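# Sort stuffed toys onto separate shelf levels by kind

## Task

Place the stuffed toys on the shelf so that every kind occupies its own level, with each toy's head and body both resting mostly on the shelf board. The shelf must remain upright, and the toys must stay put without the robot supporting them. When finished, release everything and move the grippers away.

## Robot and tools

Robot and frame. Two arms, left_arm and right_arm, each with a two-finger gripper. All positions use one scene frame: origin on the table top midway between the arms, +x out over the table, +z up, left_arm on the +y side. The bases sit at (+0.040, +0.353, 0) for left_arm and (+0.009, -0.255, 0) for right_arm, each turned slightly about z. The names left and right refer to the arms, not to sides of an image. In each gripper's own axes the fingers point along +z and close along y. The reported end_effector_position is the spot between the finger pads, just behind the tips. Reported hand positions can be inaccurate, more so at long reach, and joint friction can leave a gripper up to about 31 mm off its command, so very small corrections may not move it at all.

The shared row. Both execute_actions and move use a row of 14 numbers, each in [-1, 1]: dx, dy, dz, rx, ry, rz, opening for left_arm, then the same seven for right_arm. Always send all 14, even if one arm should stay still. dx..rz are an offset (not a pose) expressed in that gripper's own axes; a value of 1.0 equals 0.6 m of translation or 180 degrees of rotation, and rx, ry, rz form one rotation vector. The opening is absolute, not an offset: +1 is fully open (0.087 m), -1 is closed.

execute_actions(actions). actions is a list of up to 15 actions; each action is a table of up to 15 rows, each row lasting one control step of 1/30 s. If a table has fewer than 15 rows, its final row is repeated to fill out the action. Every row in an action is an offset from the gripper pose measured when that action began, not from the row before. For the first action of a call, that start is the last pose a result reported. Each control step clips the commanded pose to within 70 mm and 16 degrees of the current measured pose, so large offsets take several actions; after an action the arm continues only as far as its last clipped pose. An empty list just returns the state and images.

move(target, speed, blocking). target is one 14-number row as above; offsets are from the pose in the latest result that gave one. Each gripper follows a straight path toward its target, all arms finishing together, over 0.5 to 10 s (cut off at 10 s). speed is the top path speed in m/s, 0.002 to 0.5, default 0.25; turning may reach twice that in rad/s. Grippers rotate the short way. Paths ignore obstacles and the other arm, and real motion can lag, stray, or exceed speed near full arm extension. Faster moves, and targets set deeper past a contact, hit and press harder. The opening is sent when the move starts. With blocking=false the result comes after 0.5 s while the arm keeps going; then call wait or stop before any new execute_actions or move.

wait(seconds): 0 to 10; the arms keep their last command, and a running move continues (the wait ends early if the move does). stop(): brakes a running move; braking needs room, and fingers keep moving. zoom_image(camera, region): camera is one of cam_head_left, cam_head_right, cam_high, cam_low, cam_left_wrist, cam_right_wrist (all 504x504); region is [x0, y0, x1, y1] in pixels, top-left origin, at most 504 by 504. read_manual(section) only returns licence texts. finished_scene(scene) ends the current scene (pass its number) after the last command has been held; it cannot be undone.

Results. Each gives both grippers' position (m) and quaternion wxyz, grip_measured (finger opening on the command scale; each gripper's reading may be off by about 1 mm), joint positions (last value is the opening in metres), Hand target lines (where the controller is now heading), and camera images with any calibration changes. Action calls also list step readings; HELD with an arm's label means part of that row was held back. A move adds a move: line with its ending (done, off_target, moving, held, fault) and limits (paced = target clipped; held = some steps blocked, after which the arm may surge) plus each gripper's distance from its target. pose unreachable means the clearance check altered or blocked that arm's command. FAULT or OVER-TEMPERATURE FAULT lines mean an arm has stopped; MOTOR HOT warns from 75 °C, and holding loads heats motors, even while you are thinking.

Gripping. To hold something, command an opening below grip_measured: roughly 0.02 lower grips firmly, less grips gently. Fingers give about 20 N per pad; fast closing can squeeze harder. Joint ranges (rad): waist -2.618 to 3.054, shoulder and elbow 0 to 3.142, wrist pitch and yaw -1.571 to 1.571, wrist roll -2.094 to 2.094.

Cautions. The robot keeps the last command while you compose replies. For an arm meant to stay put, send the offset back to its desired pose in the first call of a reply and zeros afterward, always with its proper opening. Never let the arms collide or push each other. Do not knock rigid items or the shelf off the table or over; avoid drops, slams and hard pushes. Objects may occasionally be tugged or nudged unexpectedly. Before finishing, confirm the toys rest on their own, then open and withdraw both grippers.

Each tool is called after "Call:" as a command line: name --argument value for each argument, lists and objects as JSON in quotes; but a table of rows of numbers goes row by row, as --pt "numbers of a row", without its own name.

## Session

Call:
execute_actions --actions '[]'

Scene clock: 0.00 s.
left_arm: end_effector_position=(+0.3746, +0.4089, +0.2365) grip_measured=+0.991 end_effector_quat_wxyz=(+0.239, +0.702, +0.487, +0.460) | right_arm: end_effector_position=(+0.3535, -0.4394, +0.3790) grip_measured=+1.000 end_effector_quat_wxyz=(+0.612, -0.057, +0.682, -0.396)
Joint positions: left_arm=[-0.117  0.912  0.721 -0.293 -0.119  1.993  0.087] | right_arm=[-0.279  1.072  1.036  0.098  0.118 -0.666  0.087]
Joint velocities: left_arm=[-0.002  0.007  0.007  0.007 -0.037 -0.022 -0.   ] | right_arm=[ 0.002 -0.002 -0.007 -0.022 -0.007  0.007  0.   ]
Hand target (left_arm): +0.375, +0.409, +0.237; +0.239, +0.702, +0.487, +0.460
Hand target (right_arm): +0.354, -0.439, +0.379; +0.612, -0.057, +0.682, -0.396

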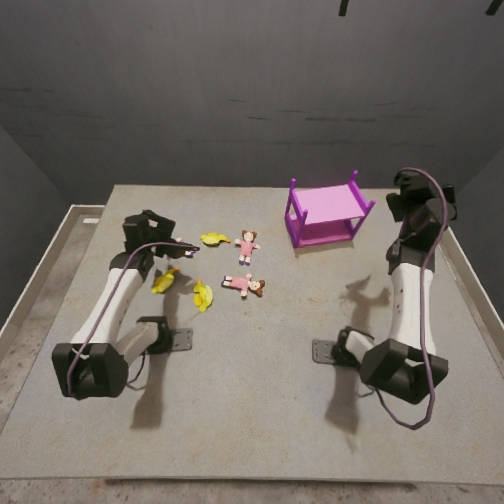

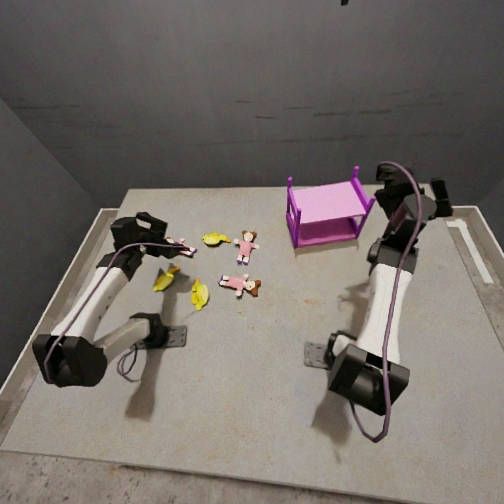

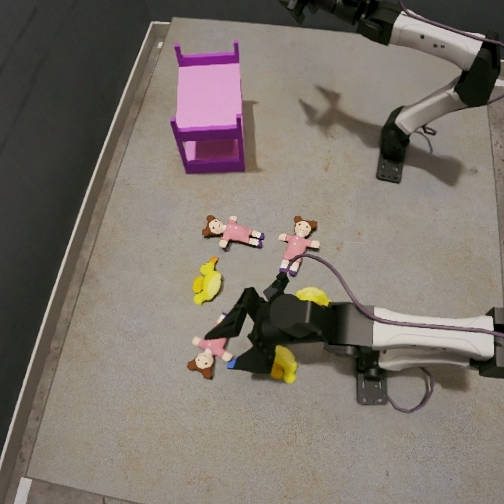

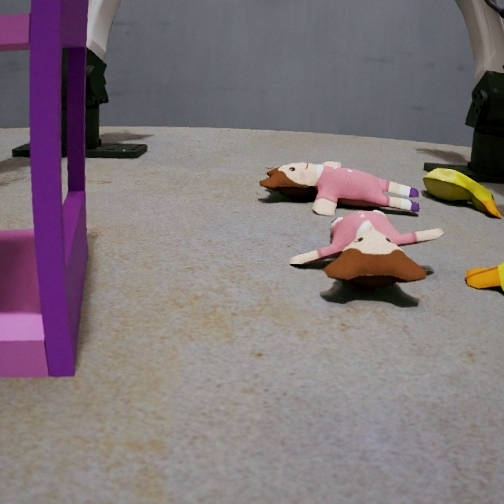

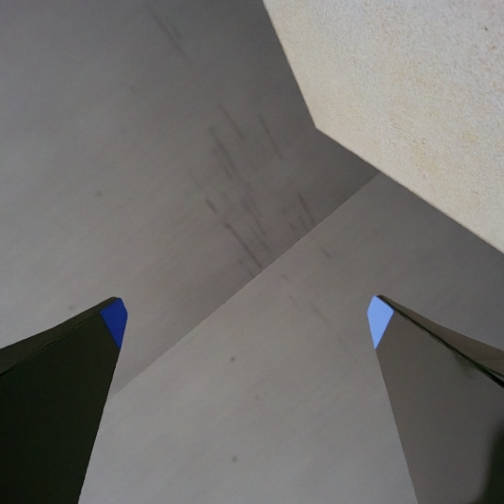

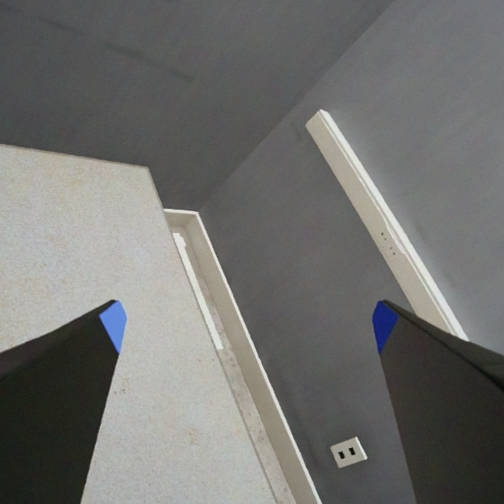

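Call:
zoom_image --camera "cam_head_left" --region '[130, 150, 390, 330]'

Call:
zoom_image --camera "cam_high" --region '[140, 20, 300, 180]'

Call:
zoom_image --camera "cam_head_right" --region '[270, 155, 390, 255]'

Region (130, 150, 390, 330) of cam_head_left's 504x504 image, scaled by 1.938, with more detail than that image has; it fills the top 349 rows of this view, and the rest is white.

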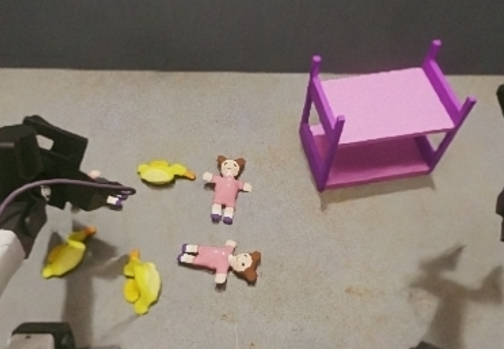

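Region (140, 20, 300, 180) of cam_high's 504x504 image, scaled by 3.150, with more detail than that image has.

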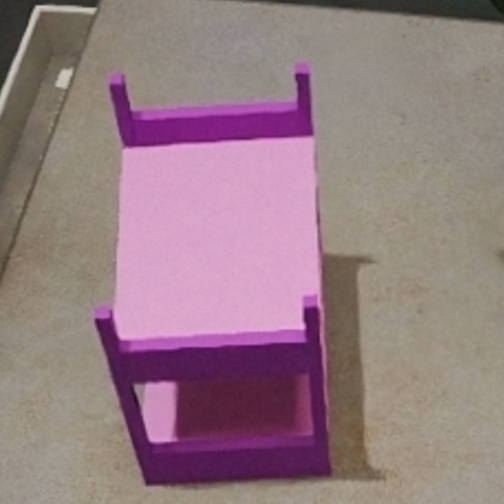

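Region (270, 155, 390, 255) of cam_head_right's 504x504 image, scaled by 4.200, with more detail than that image has.

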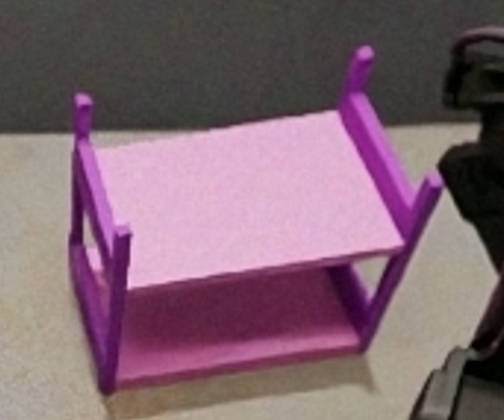

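Call:
move --target '[-0.142,-0.083,0.1165,0.316,-0.144,-0.0325,1,-0.196,0.84,-0.383,-0.2265,0.2927,0.1216,1]' --speed 0.3

Scene clock: 89.03 s.
left_arm: end_effector_position=(+0.4026, +0.3628, +0.1301) grip_measured=+0.991 end_effector_quat_wxyz=(-0.001, +0.789, +0.614, +0.007) | right_arm: end_effector_position=(+0.3829, +0.0777, +0.1610) grip_measured=+1.000 end_effector_quat_wxyz=(+0.272, +0.040, +0.961, +0.000)
Joint positions: left_arm=[-0.202  1.876  1.691 -1.376 -0.012  1.728  0.087] | right_arm=[ 0.905  2.308  2.441 -1.319  0.405  0.814  0.087]
Joint velocities: left_arm=[-0.002 -0.002  0.012  0.037  0.022  0.037 -0.   ] | right_arm=[ 0.002  0.002 -0.002  0.051  0.007 -0.051  0.   ]
Hand target (left_arm): +0.404, +0.360, +0.129; -0.003, +0.789, +0.615, +0.003
Hand target (right_arm): +0.380, +0.082, +0.151; +0.261, +0.037, +0.965, -0.004
Off the commanded pose (left_arm): 0.003 m, 1 deg.
Off the commanded pose (right_arm): 0.012 m, 2 deg.
move: off_target (right_arm)
camera_calibration (this result's frames):
cam_left_wrist: T_world_to_cam=[[-0.970047, 0.242766, -0.00860299, 0.298662], [0.146196, 0.611721, 0.777448, -0.363321], [0.194001, 0.752903, -0.628889, -0.128241], [0, 0, 0, 1]] pos_world=[0.367711, 0.246299, 0.204383]
cam_right_wrist: T_world_to_cam=[[-0.0726536, -0.99727, -0.0132215, 0.106454], [-0.950513, 0.0652201, 0.303762, 0.33294], [-0.302071, 0.0346367, -0.952656, 0.412954], [0, 0, 0, 1]] pos_world=[0.44894, 0.0701454, 0.293676]

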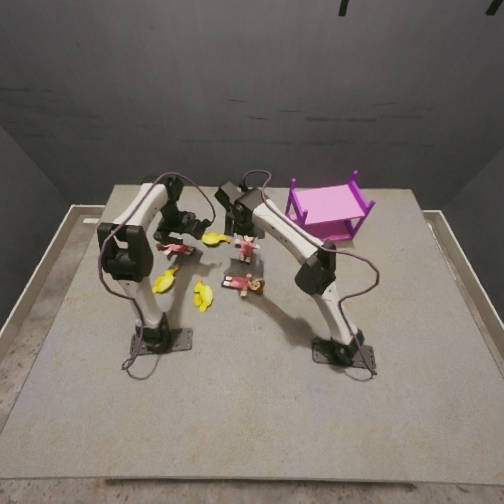

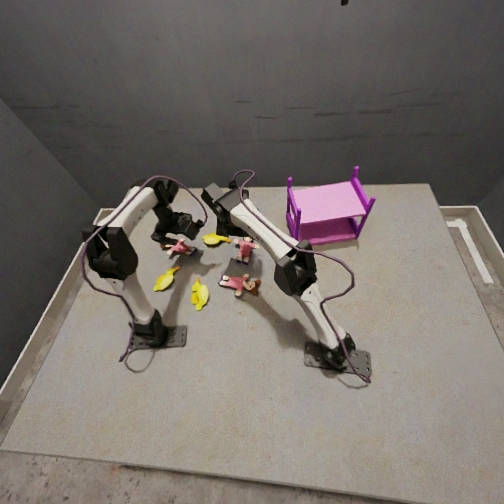

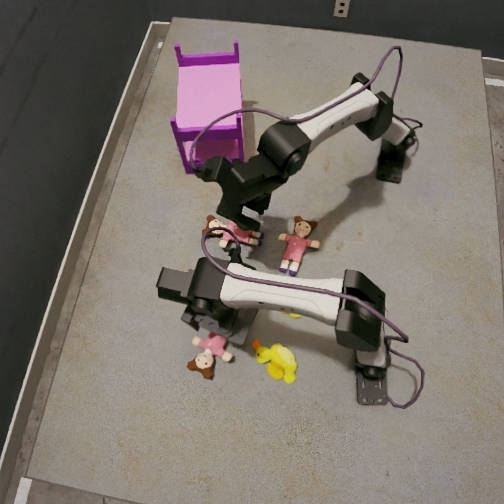

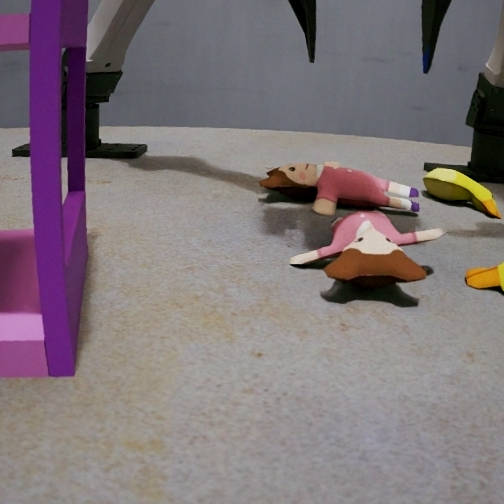

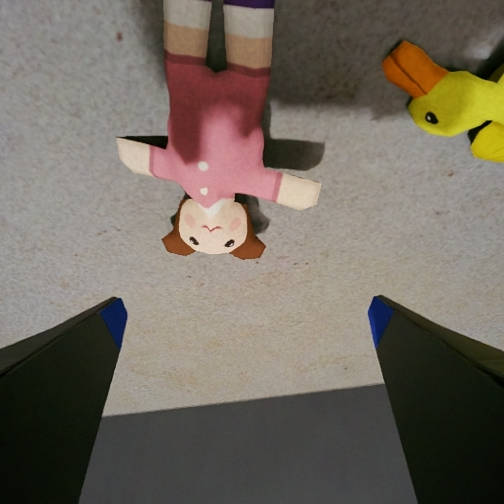

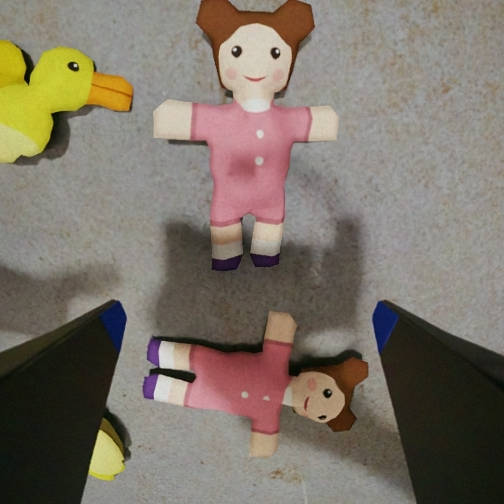

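Call:
move --target '[-0.007,0.019,0.195,0,0,0,0.8,0.086,-0.005,0.232,0,0,0,0.8]' --speed 0.2

Scene clock: 97.90 s.
left_arm: end_effector_position=(+0.4201, +0.3584, +0.0233) grip_measured=+0.800 end_effector_quat_wxyz=(+0.007, +0.789, +0.614, +0.016) | right_arm: end_effector_position=(+0.4093, +0.0829, +0.0293) grip_measured=+0.800 end_effector_quat_wxyz=(+0.282, +0.041, +0.958, +0.008)
Joint positions: left_arm=[-0.209  1.98   1.402 -0.959 -0.012  1.721  0.079] | right_arm=[ 0.874  2.314  1.91  -0.743  0.398  0.779  0.079]
Joint velocities: left_arm=[-0.012 -0.002  0.007  0.007 -0.051 -0.022  0.   ] | right_arm=[-0.007  0.012 -0.017  0.037 -0.022 -0.007  0.   ]
Hand target (left_arm): +0.414, +0.356, +0.013; -0.001, +0.789, +0.614, +0.007
Hand target (right_arm): +0.410, +0.076, +0.015; +0.272, +0.040, +0.961, -0.000
Off the commanded pose (left_arm): 0.012 m, 1 deg.
Off the commanded pose (right_arm): 0.016 m, 1 deg.
move: off_target (left_arm, right_arm)
camera_calibration (this result's frames):
cam_left_wrist: T_world_to_cam=[[-0.969447, 0.243086, -0.0328982, 0.315986], [0.127497, 0.613897, 0.779022, -0.273127], [0.209565, 0.751026, -0.626133, -0.201428], [0, 0, 0, 1]] pos_world=[0.383367, 0.242138, 0.0970467]
cam_right_wrist: T_world_to_cam=[[-0.0700183, -0.997131, -0.028745, 0.111226], [-0.957025, 0.0590167, 0.283939, 0.401464], [-0.281428, 0.0473906, -0.958412, 0.285937], [0, 0, 0, 1]] pos_world=[0.472469, 0.0736635, 0.163251]

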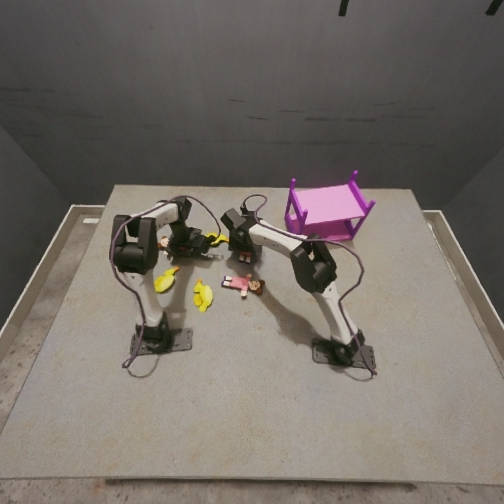

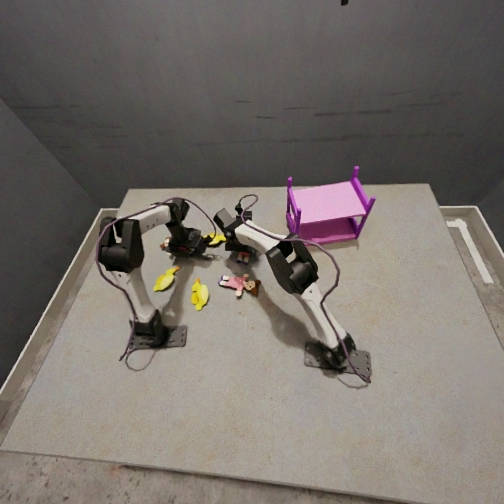

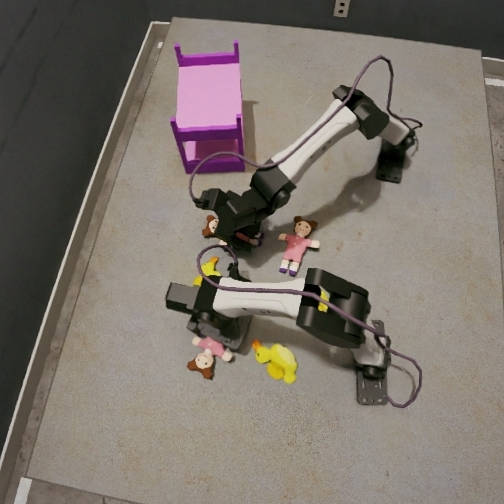

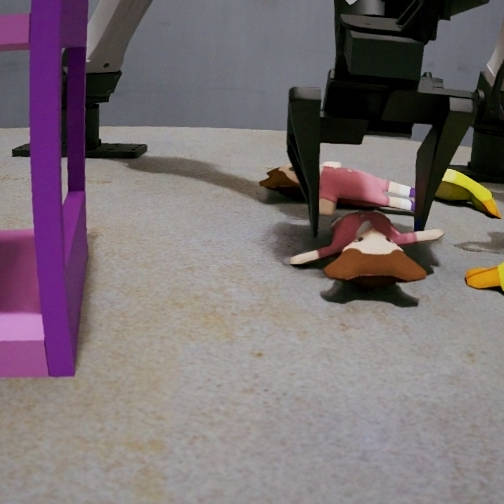

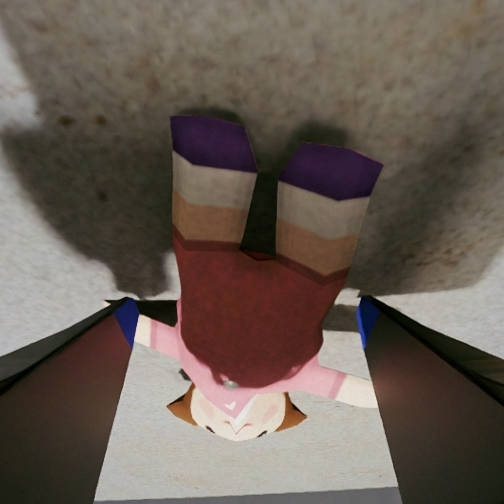

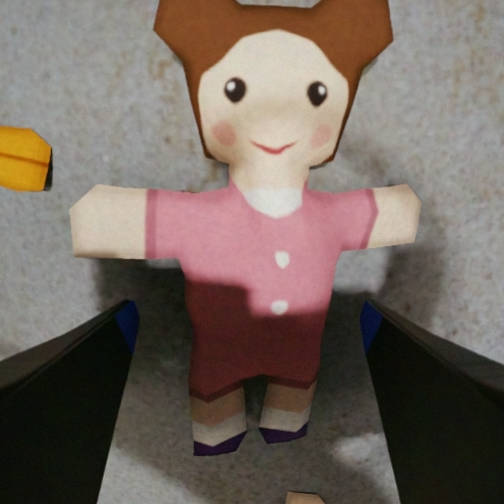

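Call:
execute_actions --actions '[[[0,-0.005,0.01,0,0,0,0.7,0.005,-0.003,0.012,0,0,0,0.7],[0,-0.007,0.02,0,0,0,0.7,0.01,-0.006,0.025,0,0,0,0.7],[0,-0.01,0.03,0,0,0,0.7,0.015,-0.01,0.04,0,0,0,0.7]],[[0,0,0.01,0,0,0,0.5,0.005,0,0.01,0,0,0,0.5],[0,0,0.01,0,0,0,0.4,0.005,0,0.01,0,0,0,0.4],[0,0,0.01,0,0,0,0.3,0.005,0,0.01,0,0,0,0.3],[0,0,0.01,0,0,0,0.2,0.005,0,0.01,0,0,0,0.2],[0,0,0.01,0,0,0,0.1,0.005,0,0.01,0,0,0,0.1],[0,0,0.01,0,0,0,0.05,0.005,0,0.01,0,0,0,0.05],[0,0,0.01,0,0,0,0,0.005,0,0.01,0,0,0,0],[0,0,0.01,0,0,0,-0.05,0.005,0,0.01,0,0,0,-0.05],[0,0,0.01,0,0,0,-0.1,0.005,0,0.01,0,0,0,-0.1],[0,0,0.01,0,0,0,-0.15,0.005,0,0.01,0,0,0,-0.15],[0,0,0.01,0,0,0,-0.2,0.005,0,0.01,0,0,0,-0.2]]]'

Scene clock: 107.00 s.
left_arm: end_effector_position=(+0.4219, +0.3590, +0.0177) grip_measured=-0.199 end_effector_quat_wxyz=(+0.012, +0.789, +0.613, +0.025) | right_arm: end_effector_position=(+0.4155, +0.0882, +0.0223) grip_measured=-0.199 end_effector_quat_wxyz=(+0.297, +0.042, +0.954, +0.022)
Joint positions: left_arm=[-0.21   1.977  1.371 -0.912 -0.018  1.721  0.035] | right_arm=[ 0.874  2.314  1.868 -0.656  0.399  0.771  0.035]
Joint velocities: left_arm=[ 0.022 -0.012  0.002 -0.066 -0.081 -0.051  0.   ] | right_arm=[-0.007  0.007  0.002  0.051  0.022  0.007 -0.   ]
Hand target (left_arm): +0.422, +0.358, +0.012; +0.012, +0.790, +0.613, +0.023
Hand target (right_arm): +0.415, +0.087, +0.015; +0.294, +0.041, +0.955, +0.018
Off the commanded pose (left_arm): 0.006 m, 0 deg.
Off the commanded pose (right_arm): 0.008 m, 1 deg.
Step readings (end_effector_position; steps 1 to 15: 1st action; 16 to 30: 2nd action):
0: left_arm (+0.4204, +0.3584, +0.0234) | right_arm (+0.4095, +0.0832, +0.0294)
1: left_arm (+0.4208, +0.3583, +0.0234) | right_arm (+0.4098, +0.0834, +0.0296)
2: left_arm (+0.4214, +0.3583, +0.0226) | right_arm (+0.4104, +0.0841, +0.0288)
4: left_arm (+0.4209, +0.3583, +0.0184) | right_arm (+0.4113, +0.0849, +0.0245)
8: left_arm (+0.4215, +0.3584, +0.0176) | right_arm (+0.4122, +0.0850, +0.0206)
15: left_arm (+0.4215, +0.3584, +0.0175) | right_arm (+0.4140, +0.0867, +0.0215)
16: left_arm (+0.4212, +0.3586, +0.0175) | right_arm (+0.4142, +0.0870, +0.0216)
17: left_arm (+0.4203, +0.3591, +0.0176) | right_arm (+0.4145, +0.0872, +0.0218)
19: left_arm (+0.4202, +0.3592, +0.0176) | right_arm (+0.4147, +0.0874, +0.0219)
23: left_arm (+0.4207, +0.3591, +0.0176) | right_arm (+0.4152, +0.0879, +0.0221)
30: end_effector_position above
camera_calibration (this result's frames):
cam_left_wrist: T_world_to_cam=[[-0.968412, 0.244116, -0.0508524, 0.316919], [0.112733, 0.610519, 0.783937, -0.261983], [0.222418, 0.753441, -0.618754, -0.212204], [0, 0, 0, 1]] pos_world=[0.383641, 0.242464, 0.0901917]
cam_right_wrist: T_world_to_cam=[[-0.0628718, -0.996406, -0.0567576, 0.114341], [-0.965999, 0.0464654, 0.254338, 0.414614], [-0.250787, 0.0708184, -0.965449, 0.266052], [0, 0, 0, 1]] pos_world=[0.474427, 0.0758231, 0.157897]

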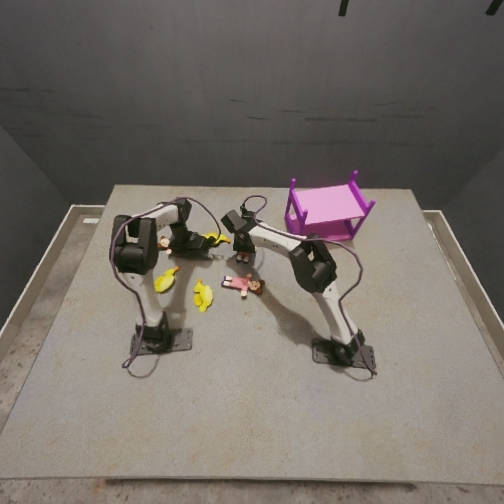

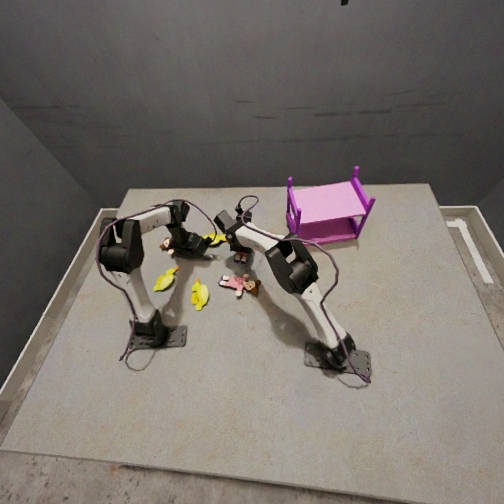

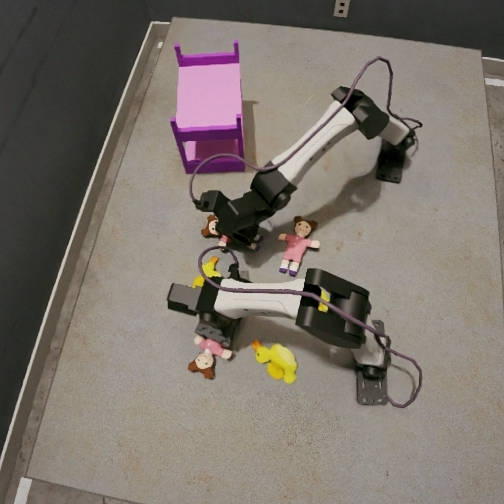

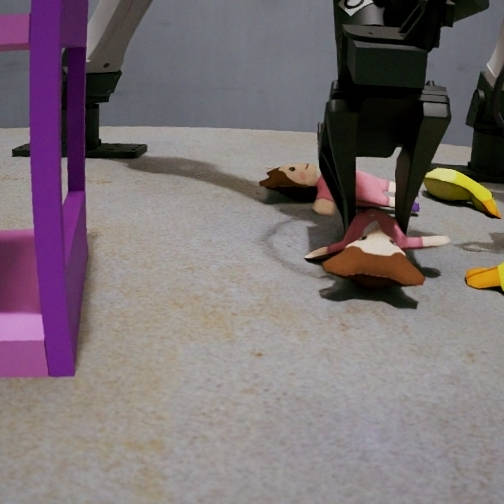

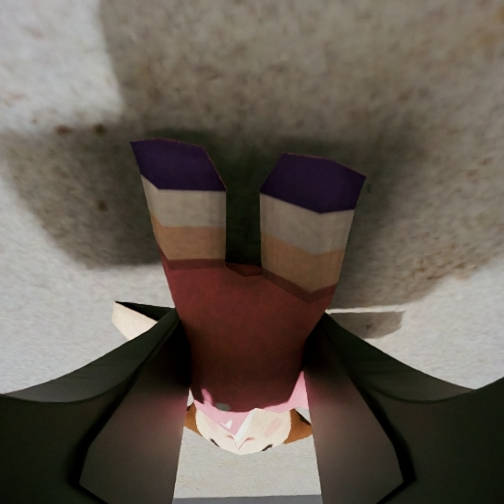

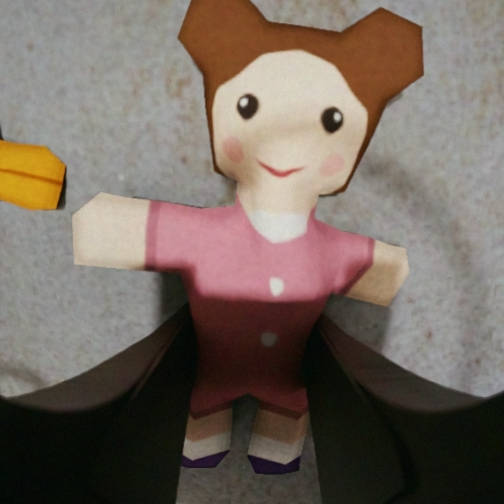

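Call:
execute_actions --actions '[[[0,0,0,0,0,0,-0.25,0,0,0,0,0,0,-0.25],[0,0,0,0,0,0,-0.3,0,0,0,0,0,0,-0.3],[0,0,0,0,0,0,-0.35,0,0,0,0,0,0,-0.35],[0,0,0,0,0,0,-0.4,0,0,0,0,0,0,-0.4],[0,0,0,0,0,0,-0.45,0,0,0,0,0,0,-0.45]]]'

Call:
move --target '[0,-0.03,-0.17,0,0,0,-0.45,-0.065,-0.184,-0.412,-0.04,-0.055,-0.081,-0.45]' --speed 0.25

Scene clock: 119.77 s.
left_arm: end_effector_position=(+0.4221, +0.3591, +0.0177) grip_measured=-0.449 end_effector_quat_wxyz=(+0.012, +0.789, +0.613, +0.026) | right_arm: end_effector_position=(+0.4160, +0.0880, +0.0225) grip_measured=-0.449 end_effector_quat_wxyz=(+0.299, +0.042, +0.953, +0.021)
Joint positions: left_arm=[-0.21   1.977  1.371 -0.912 -0.018  1.721  0.024] | right_arm=[ 0.874  2.314  1.868 -0.655  0.402  0.771  0.024]
Joint velocities: left_arm=[ 0.002 -0.007  0.012 -0.037 -0.007  0.007  0.   ] | right_arm=[ 0.017  0.002 -0.012  0.037  0.022  0.051  0.002]
Hand target (left_arm): +0.422, +0.359, +0.018; +0.012, +0.789, +0.613, +0.025
Hand target (right_arm): +0.416, +0.088, +0.022; +0.297, +0.042, +0.954, +0.022
Off the commanded pose (left_arm): 0.000 m, 0 deg.
Off the commanded pose (right_arm): 0.001 m, 0 deg.
Step readings (end_effector_position):
0: left_arm (+0.4221, +0.3590, +0.0177) | right_arm (+0.4155, +0.0882, +0.0223)
1: left_arm (+0.4221, +0.3590, +0.0177) | right_arm (+0.4155, +0.0882, +0.0223)
2: left_arm (+0.4221, +0.3590, +0.0177) | right_arm (+0.4155, +0.0882, +0.0223)
4: left_arm (+0.4221, +0.3590, +0.0177) | right_arm (+0.4156, +0.0882, +0.0223)
8: left_arm (+0.4221, +0.3591, +0.0177) | right_arm (+0.4160, +0.0880, +0.0225)
15: end_effector_position above
camera_calibration (this result's frames):
cam_left_wrist: T_world_to_cam=[[-0.968376, 0.244112, -0.0515505, 0.317096], [0.112096, 0.610284, 0.784212, -0.26171], [0.222896, 0.753633, -0.618348, -0.212542], [0, 0, 0, 1]] pos_world=[0.383779, 0.242489, 0.0901575]
cam_right_wrist: T_world_to_cam=[[-0.0640917, -0.996382, -0.0558049, 0.114643], [-0.966624, 0.0480833, 0.251648, 0.415252], [-0.248054, 0.0700708, -0.966209, 0.265348], [0, 0, 0, 1]] pos_world=[0.474561, 0.0756682, 0.158282]

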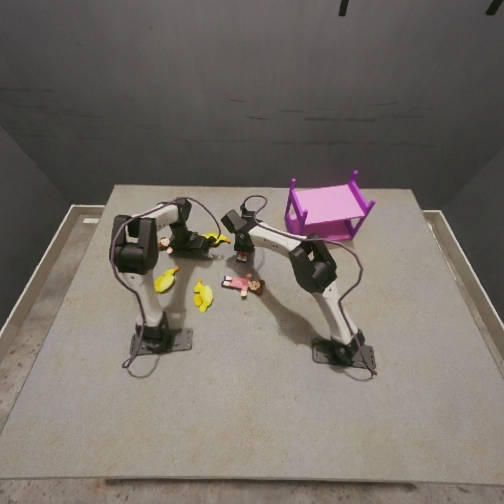

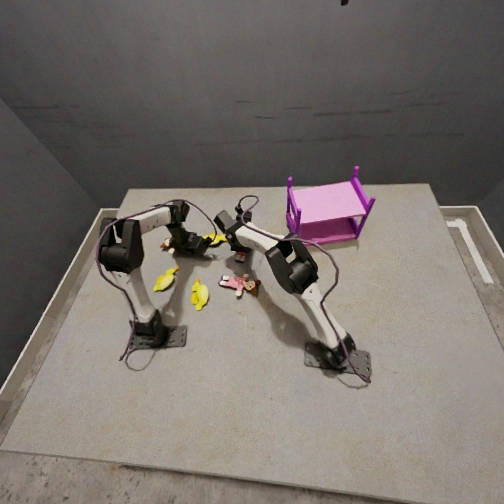

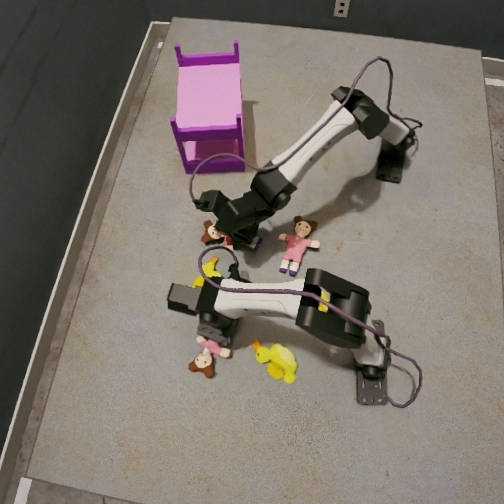

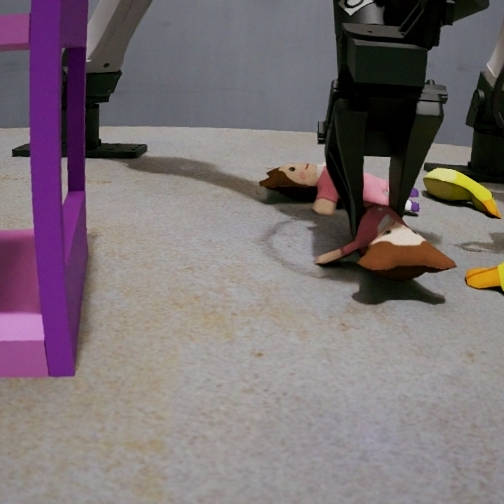

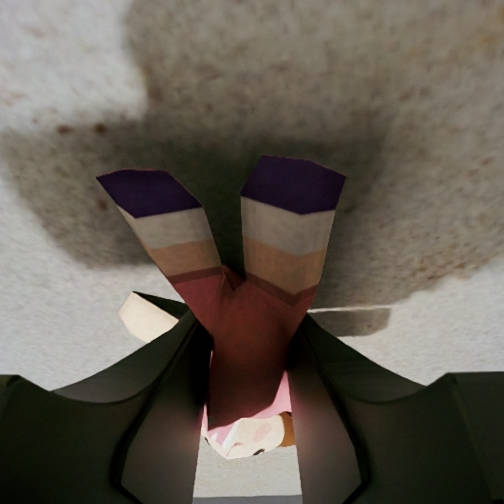

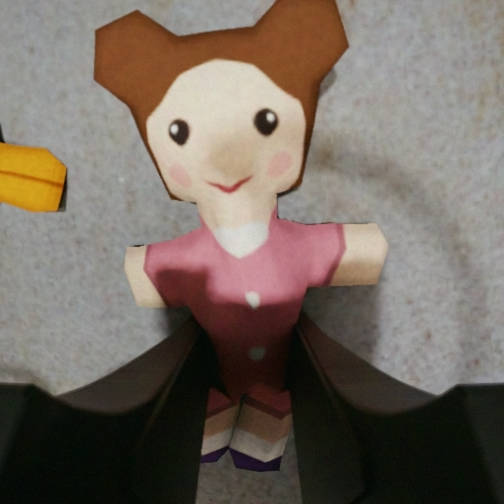

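Scene clock: 121.50 s.
left_arm: end_effector_position=(+0.3967, +0.3616, +0.1119) grip_measured=-0.449 end_effector_quat_wxyz=(+0.007, +0.790, +0.613, +0.021) | right_arm: end_effector_position=(+0.3053, -0.0334, +0.2350) grip_measured=-0.449 end_effector_quat_wxyz=(+0.375, -0.087, +0.922, +0.034)
Joint positions: left_arm=[-0.21   1.822  1.546 -1.255 -0.018  1.721  0.024] | right_arm=[ 0.88   1.5    1.543 -0.937  0.406  0.453  0.024]
Joint velocities: left_arm=[ 0.002  0.002  0.012 -0.007  0.007  0.022  0.001] | right_arm=[-0.002 -0.002  0.012  0.051 -0.037  0.081  0.   ]
Hand target (left_arm): +0.399, +0.363, +0.119; +0.012, +0.789, +0.613, +0.026
Hand target (right_arm): +0.302, -0.031, +0.243; +0.382, -0.094, +0.919, +0.039
Off the commanded pose (left_arm): 0.007 m, 1 deg.
Off the commanded pose (right_arm): 0.009 m, 1 deg.
move: done
camera_calibration (this result's frames):
cam_left_wrist: T_world_to_cam=[[-0.968988, 0.244173, -0.0379788, 0.295417], [0.122807, 0.609209, 0.783443, -0.338023], [0.214433, 0.754483, -0.620302, -0.147315], [0, 0, 0, 1]] pos_world=[0.359356, 0.244941, 0.184662]
cam_right_wrist: T_world_to_cam=[[0.189001, -0.9819, 0.0122703, -0.0943261], [-0.97844, -0.187246, 0.0871444, 0.294965], [-0.0832695, -0.0284762, -0.99612, 0.405105], [0, 0, 0, 1]] pos_world=[0.340166, -0.0258521, 0.378986]

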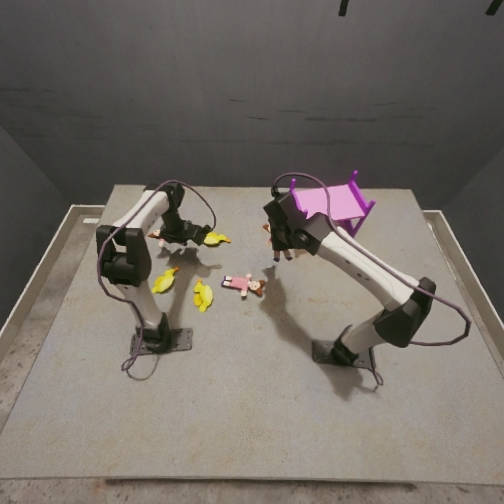

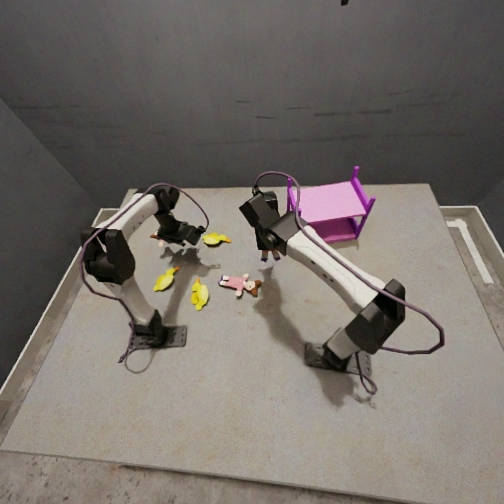

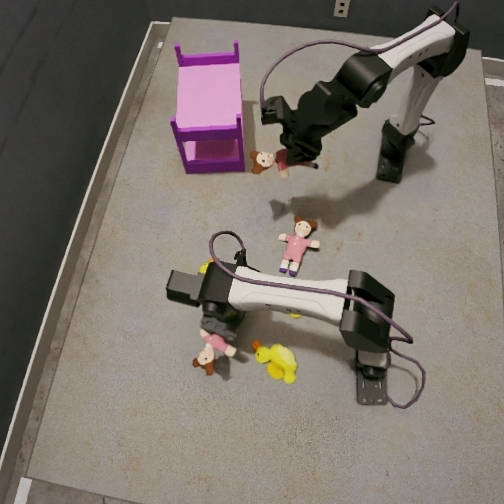

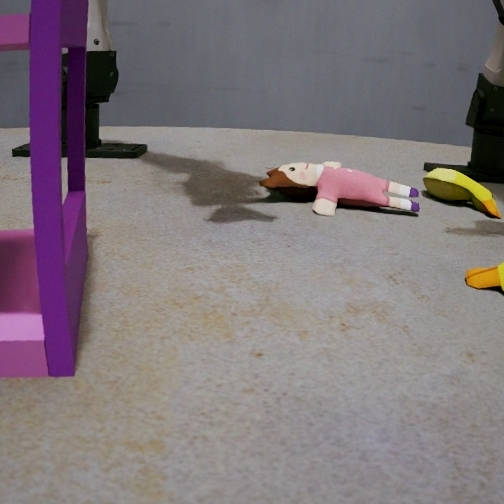

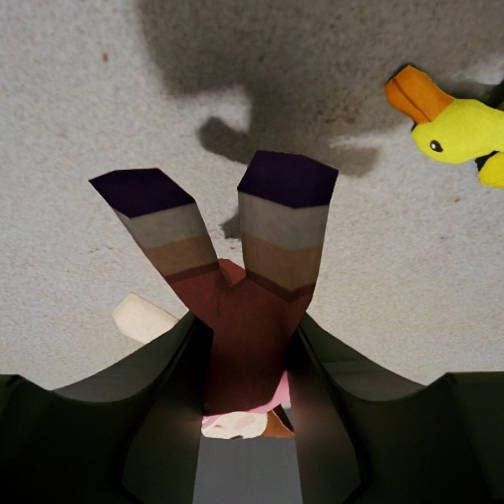

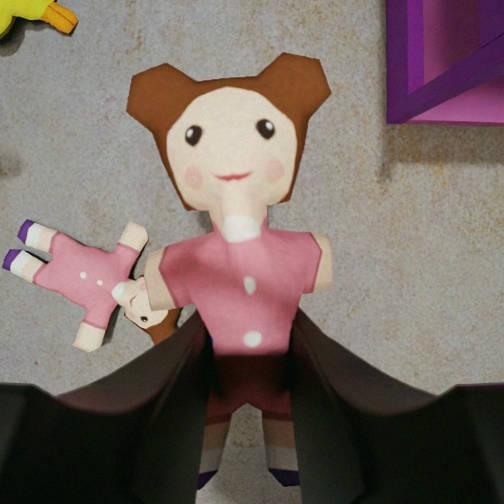

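Call:
move --target '[-0.49,0.105,0.035,0,0,0.117,-0.45,-0.023,-0.533,-0.023,0,0,0,-0.45]' --speed 0.3

Scene clock: 132.43 s.
left_arm: end_effector_position=(+0.3810, +0.0580, +0.0919) grip_measured=-0.449 end_effector_quat_wxyz=(+0.017, +0.891, +0.453, +0.016) | right_arm: end_effector_position=(+0.3627, -0.3482, +0.2534) grip_measured=-0.449 end_effector_quat_wxyz=(+0.373, -0.089, +0.923, +0.022)
Joint positions: left_arm=[-0.922  2.297  2.176 -1.408 -0.021  1.39   0.024] | right_arm=[-0.288  1.494  1.614 -1.001 -0.361 -0.442  0.024]
Joint velocities: left_arm=[ 0.012  0.012 -0.007 -0.037  0.037  0.037 -0.001] | right_arm=[-0.002 -0.007 -0.007 -0.022 -0.007 -0.051 -0.001]
Hand target (left_arm): +0.384, +0.061, +0.089; +0.009, +0.888, +0.459, +0.018
Hand target (right_arm): +0.366, -0.350, +0.253; +0.371, -0.091, +0.924, +0.025
Off the commanded pose (left_arm): 0.008 m, 2 deg.
Off the commanded pose (right_arm): 0.003 m, 1 deg.
move: done
camera_calibration (this result's frames):
cam_left_wrist: T_world_to_cam=[[-0.808763, 0.586383, -0.045369, 0.273407], [0.340752, 0.530056, 0.776485, -0.213293], [0.479366, 0.612533, -0.6285, -0.0192329], [0, 0, 0, 1]] pos_world=[0.303021, -0.0354833, 0.165935]
cam_right_wrist: T_world_to_cam=[[0.182149, -0.982609, 0.0360729, -0.418312], [-0.97947, -0.1781, 0.094442, 0.292304], [-0.086375, -0.0525348, -0.994877, 0.411708], [0, 0, 0, 1]] pos_world=[0.39806, -0.337349, 0.397083]

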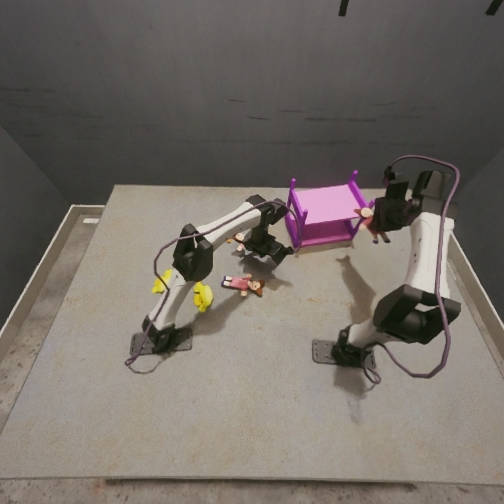

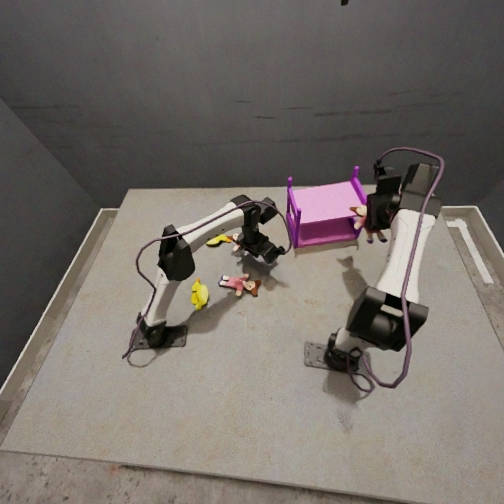

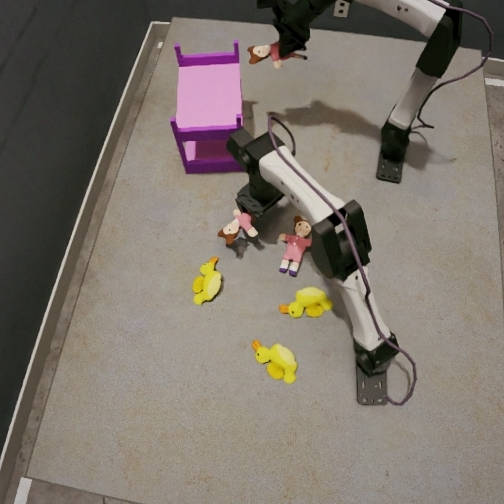

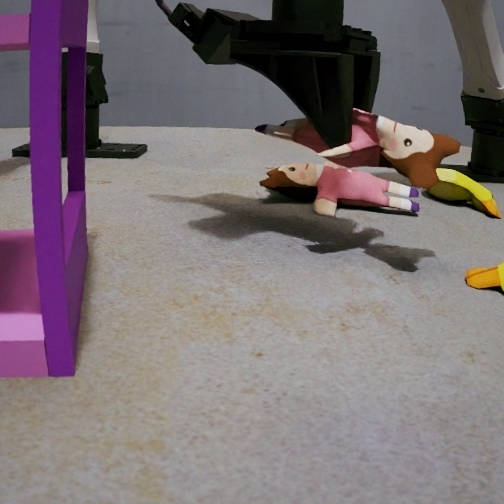

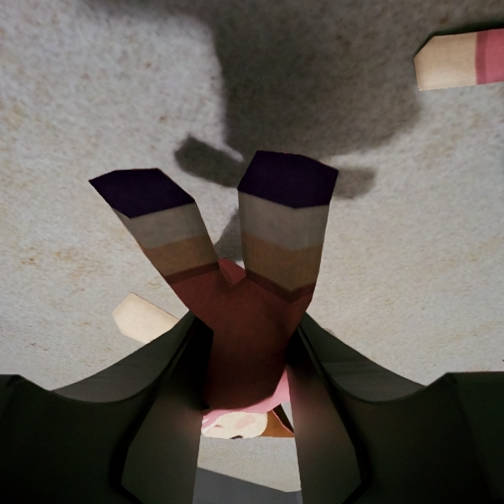

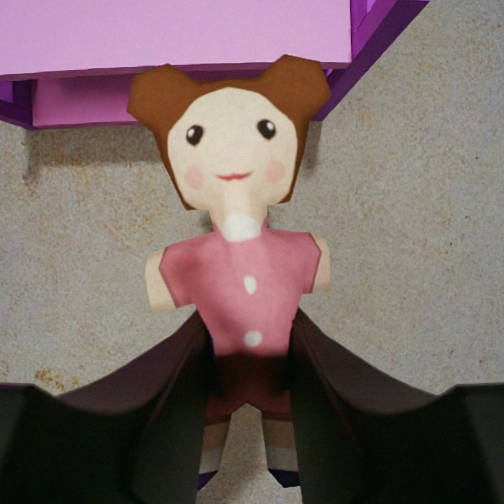

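Call:
move --target '[0,0,0.125,0,0,0,-0.45,-0.205,-0.017,0.255,0,-0.02,0,-0.45]' --speed 0.2

Scene clock: 139.40 s.
left_arm: end_effector_position=(+0.3874, +0.0512, +0.0334) grip_measured=-0.449 end_effector_quat_wxyz=(+0.034, +0.891, +0.453, +0.021) | right_arm: end_effector_position=(+0.5535, -0.3260, +0.2291) grip_measured=-0.449 end_effector_quat_wxyz=(+0.407, -0.087, +0.909, +0.024)
Joint positions: left_arm=[-0.922  2.297  1.942 -1.138 -0.021  1.389  0.024] | right_arm=[-0.096  2.139  2.273 -0.896 -0.254 -0.272  0.024]
Joint velocities: left_arm=[-0.007  0.007 -0.002 -0.066 -0.007 -0.037 -0.001] | right_arm=[-0.002  0.022 -0.022 -0.081 -0.066  0.037 -0.001]
Hand target (left_arm): +0.384, +0.056, +0.017; +0.017, +0.891, +0.453, +0.016
Hand target (right_arm): +0.556, -0.322, +0.227; +0.404, -0.087, +0.910, +0.025
Off the commanded pose (left_arm): 0.018 m, 2 deg.
Off the commanded pose (right_arm): 0.004 m, 1 deg.
move: off_target (left_arm)
camera_calibration (this result's frames):
cam_left_wrist: T_world_to_cam=[[-0.807369, 0.584367, -0.0816667, 0.280641], [0.320866, 0.550974, 0.770372, -0.159644], [0.495176, 0.59577, -0.632343, -0.0600629], [0, 0, 0, 1]] pos_world=[0.307547, -0.0402544, 0.107923]
cam_right_wrist: T_world_to_cam=[[0.179815, -0.982999, 0.0371352, -0.429475], [-0.983604, -0.179141, 0.0207922, 0.504226], [-0.0137863, -0.0402651, -0.999094, 0.36999], [0, 0, 0, 1]] pos_world=[0.578285, -0.316949, 0.375119]

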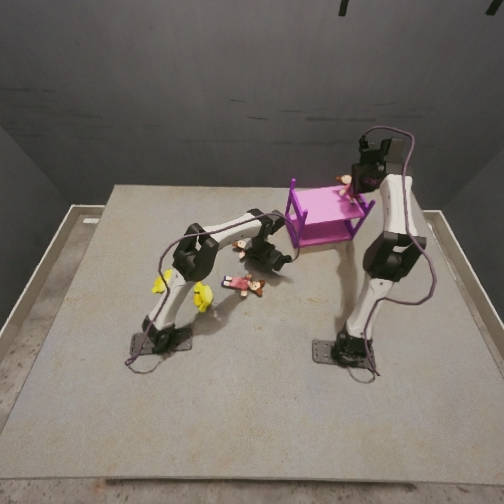

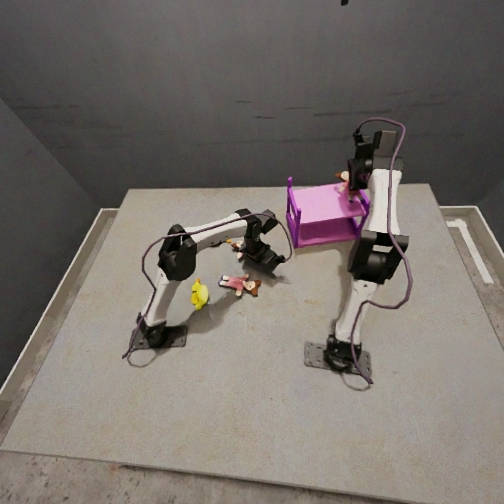

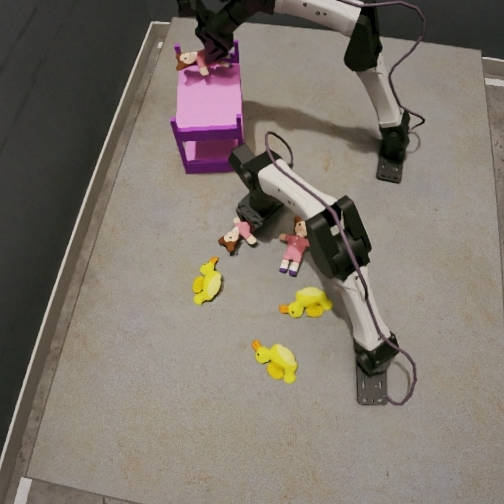

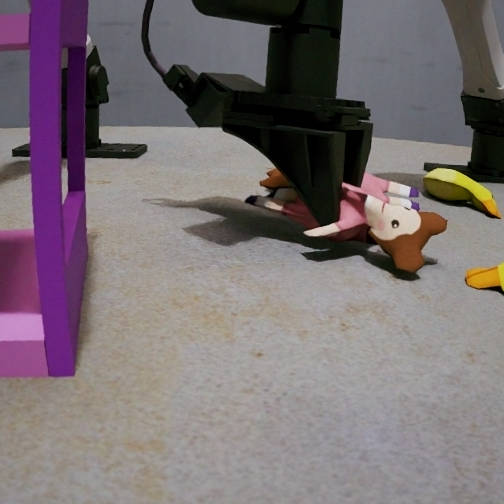

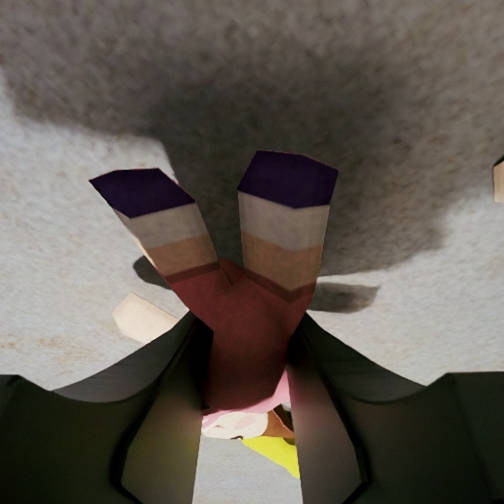

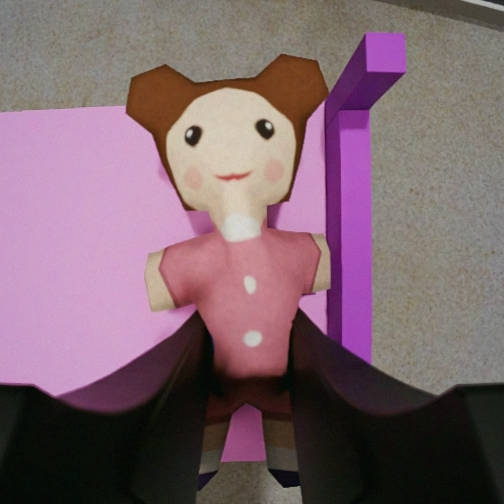

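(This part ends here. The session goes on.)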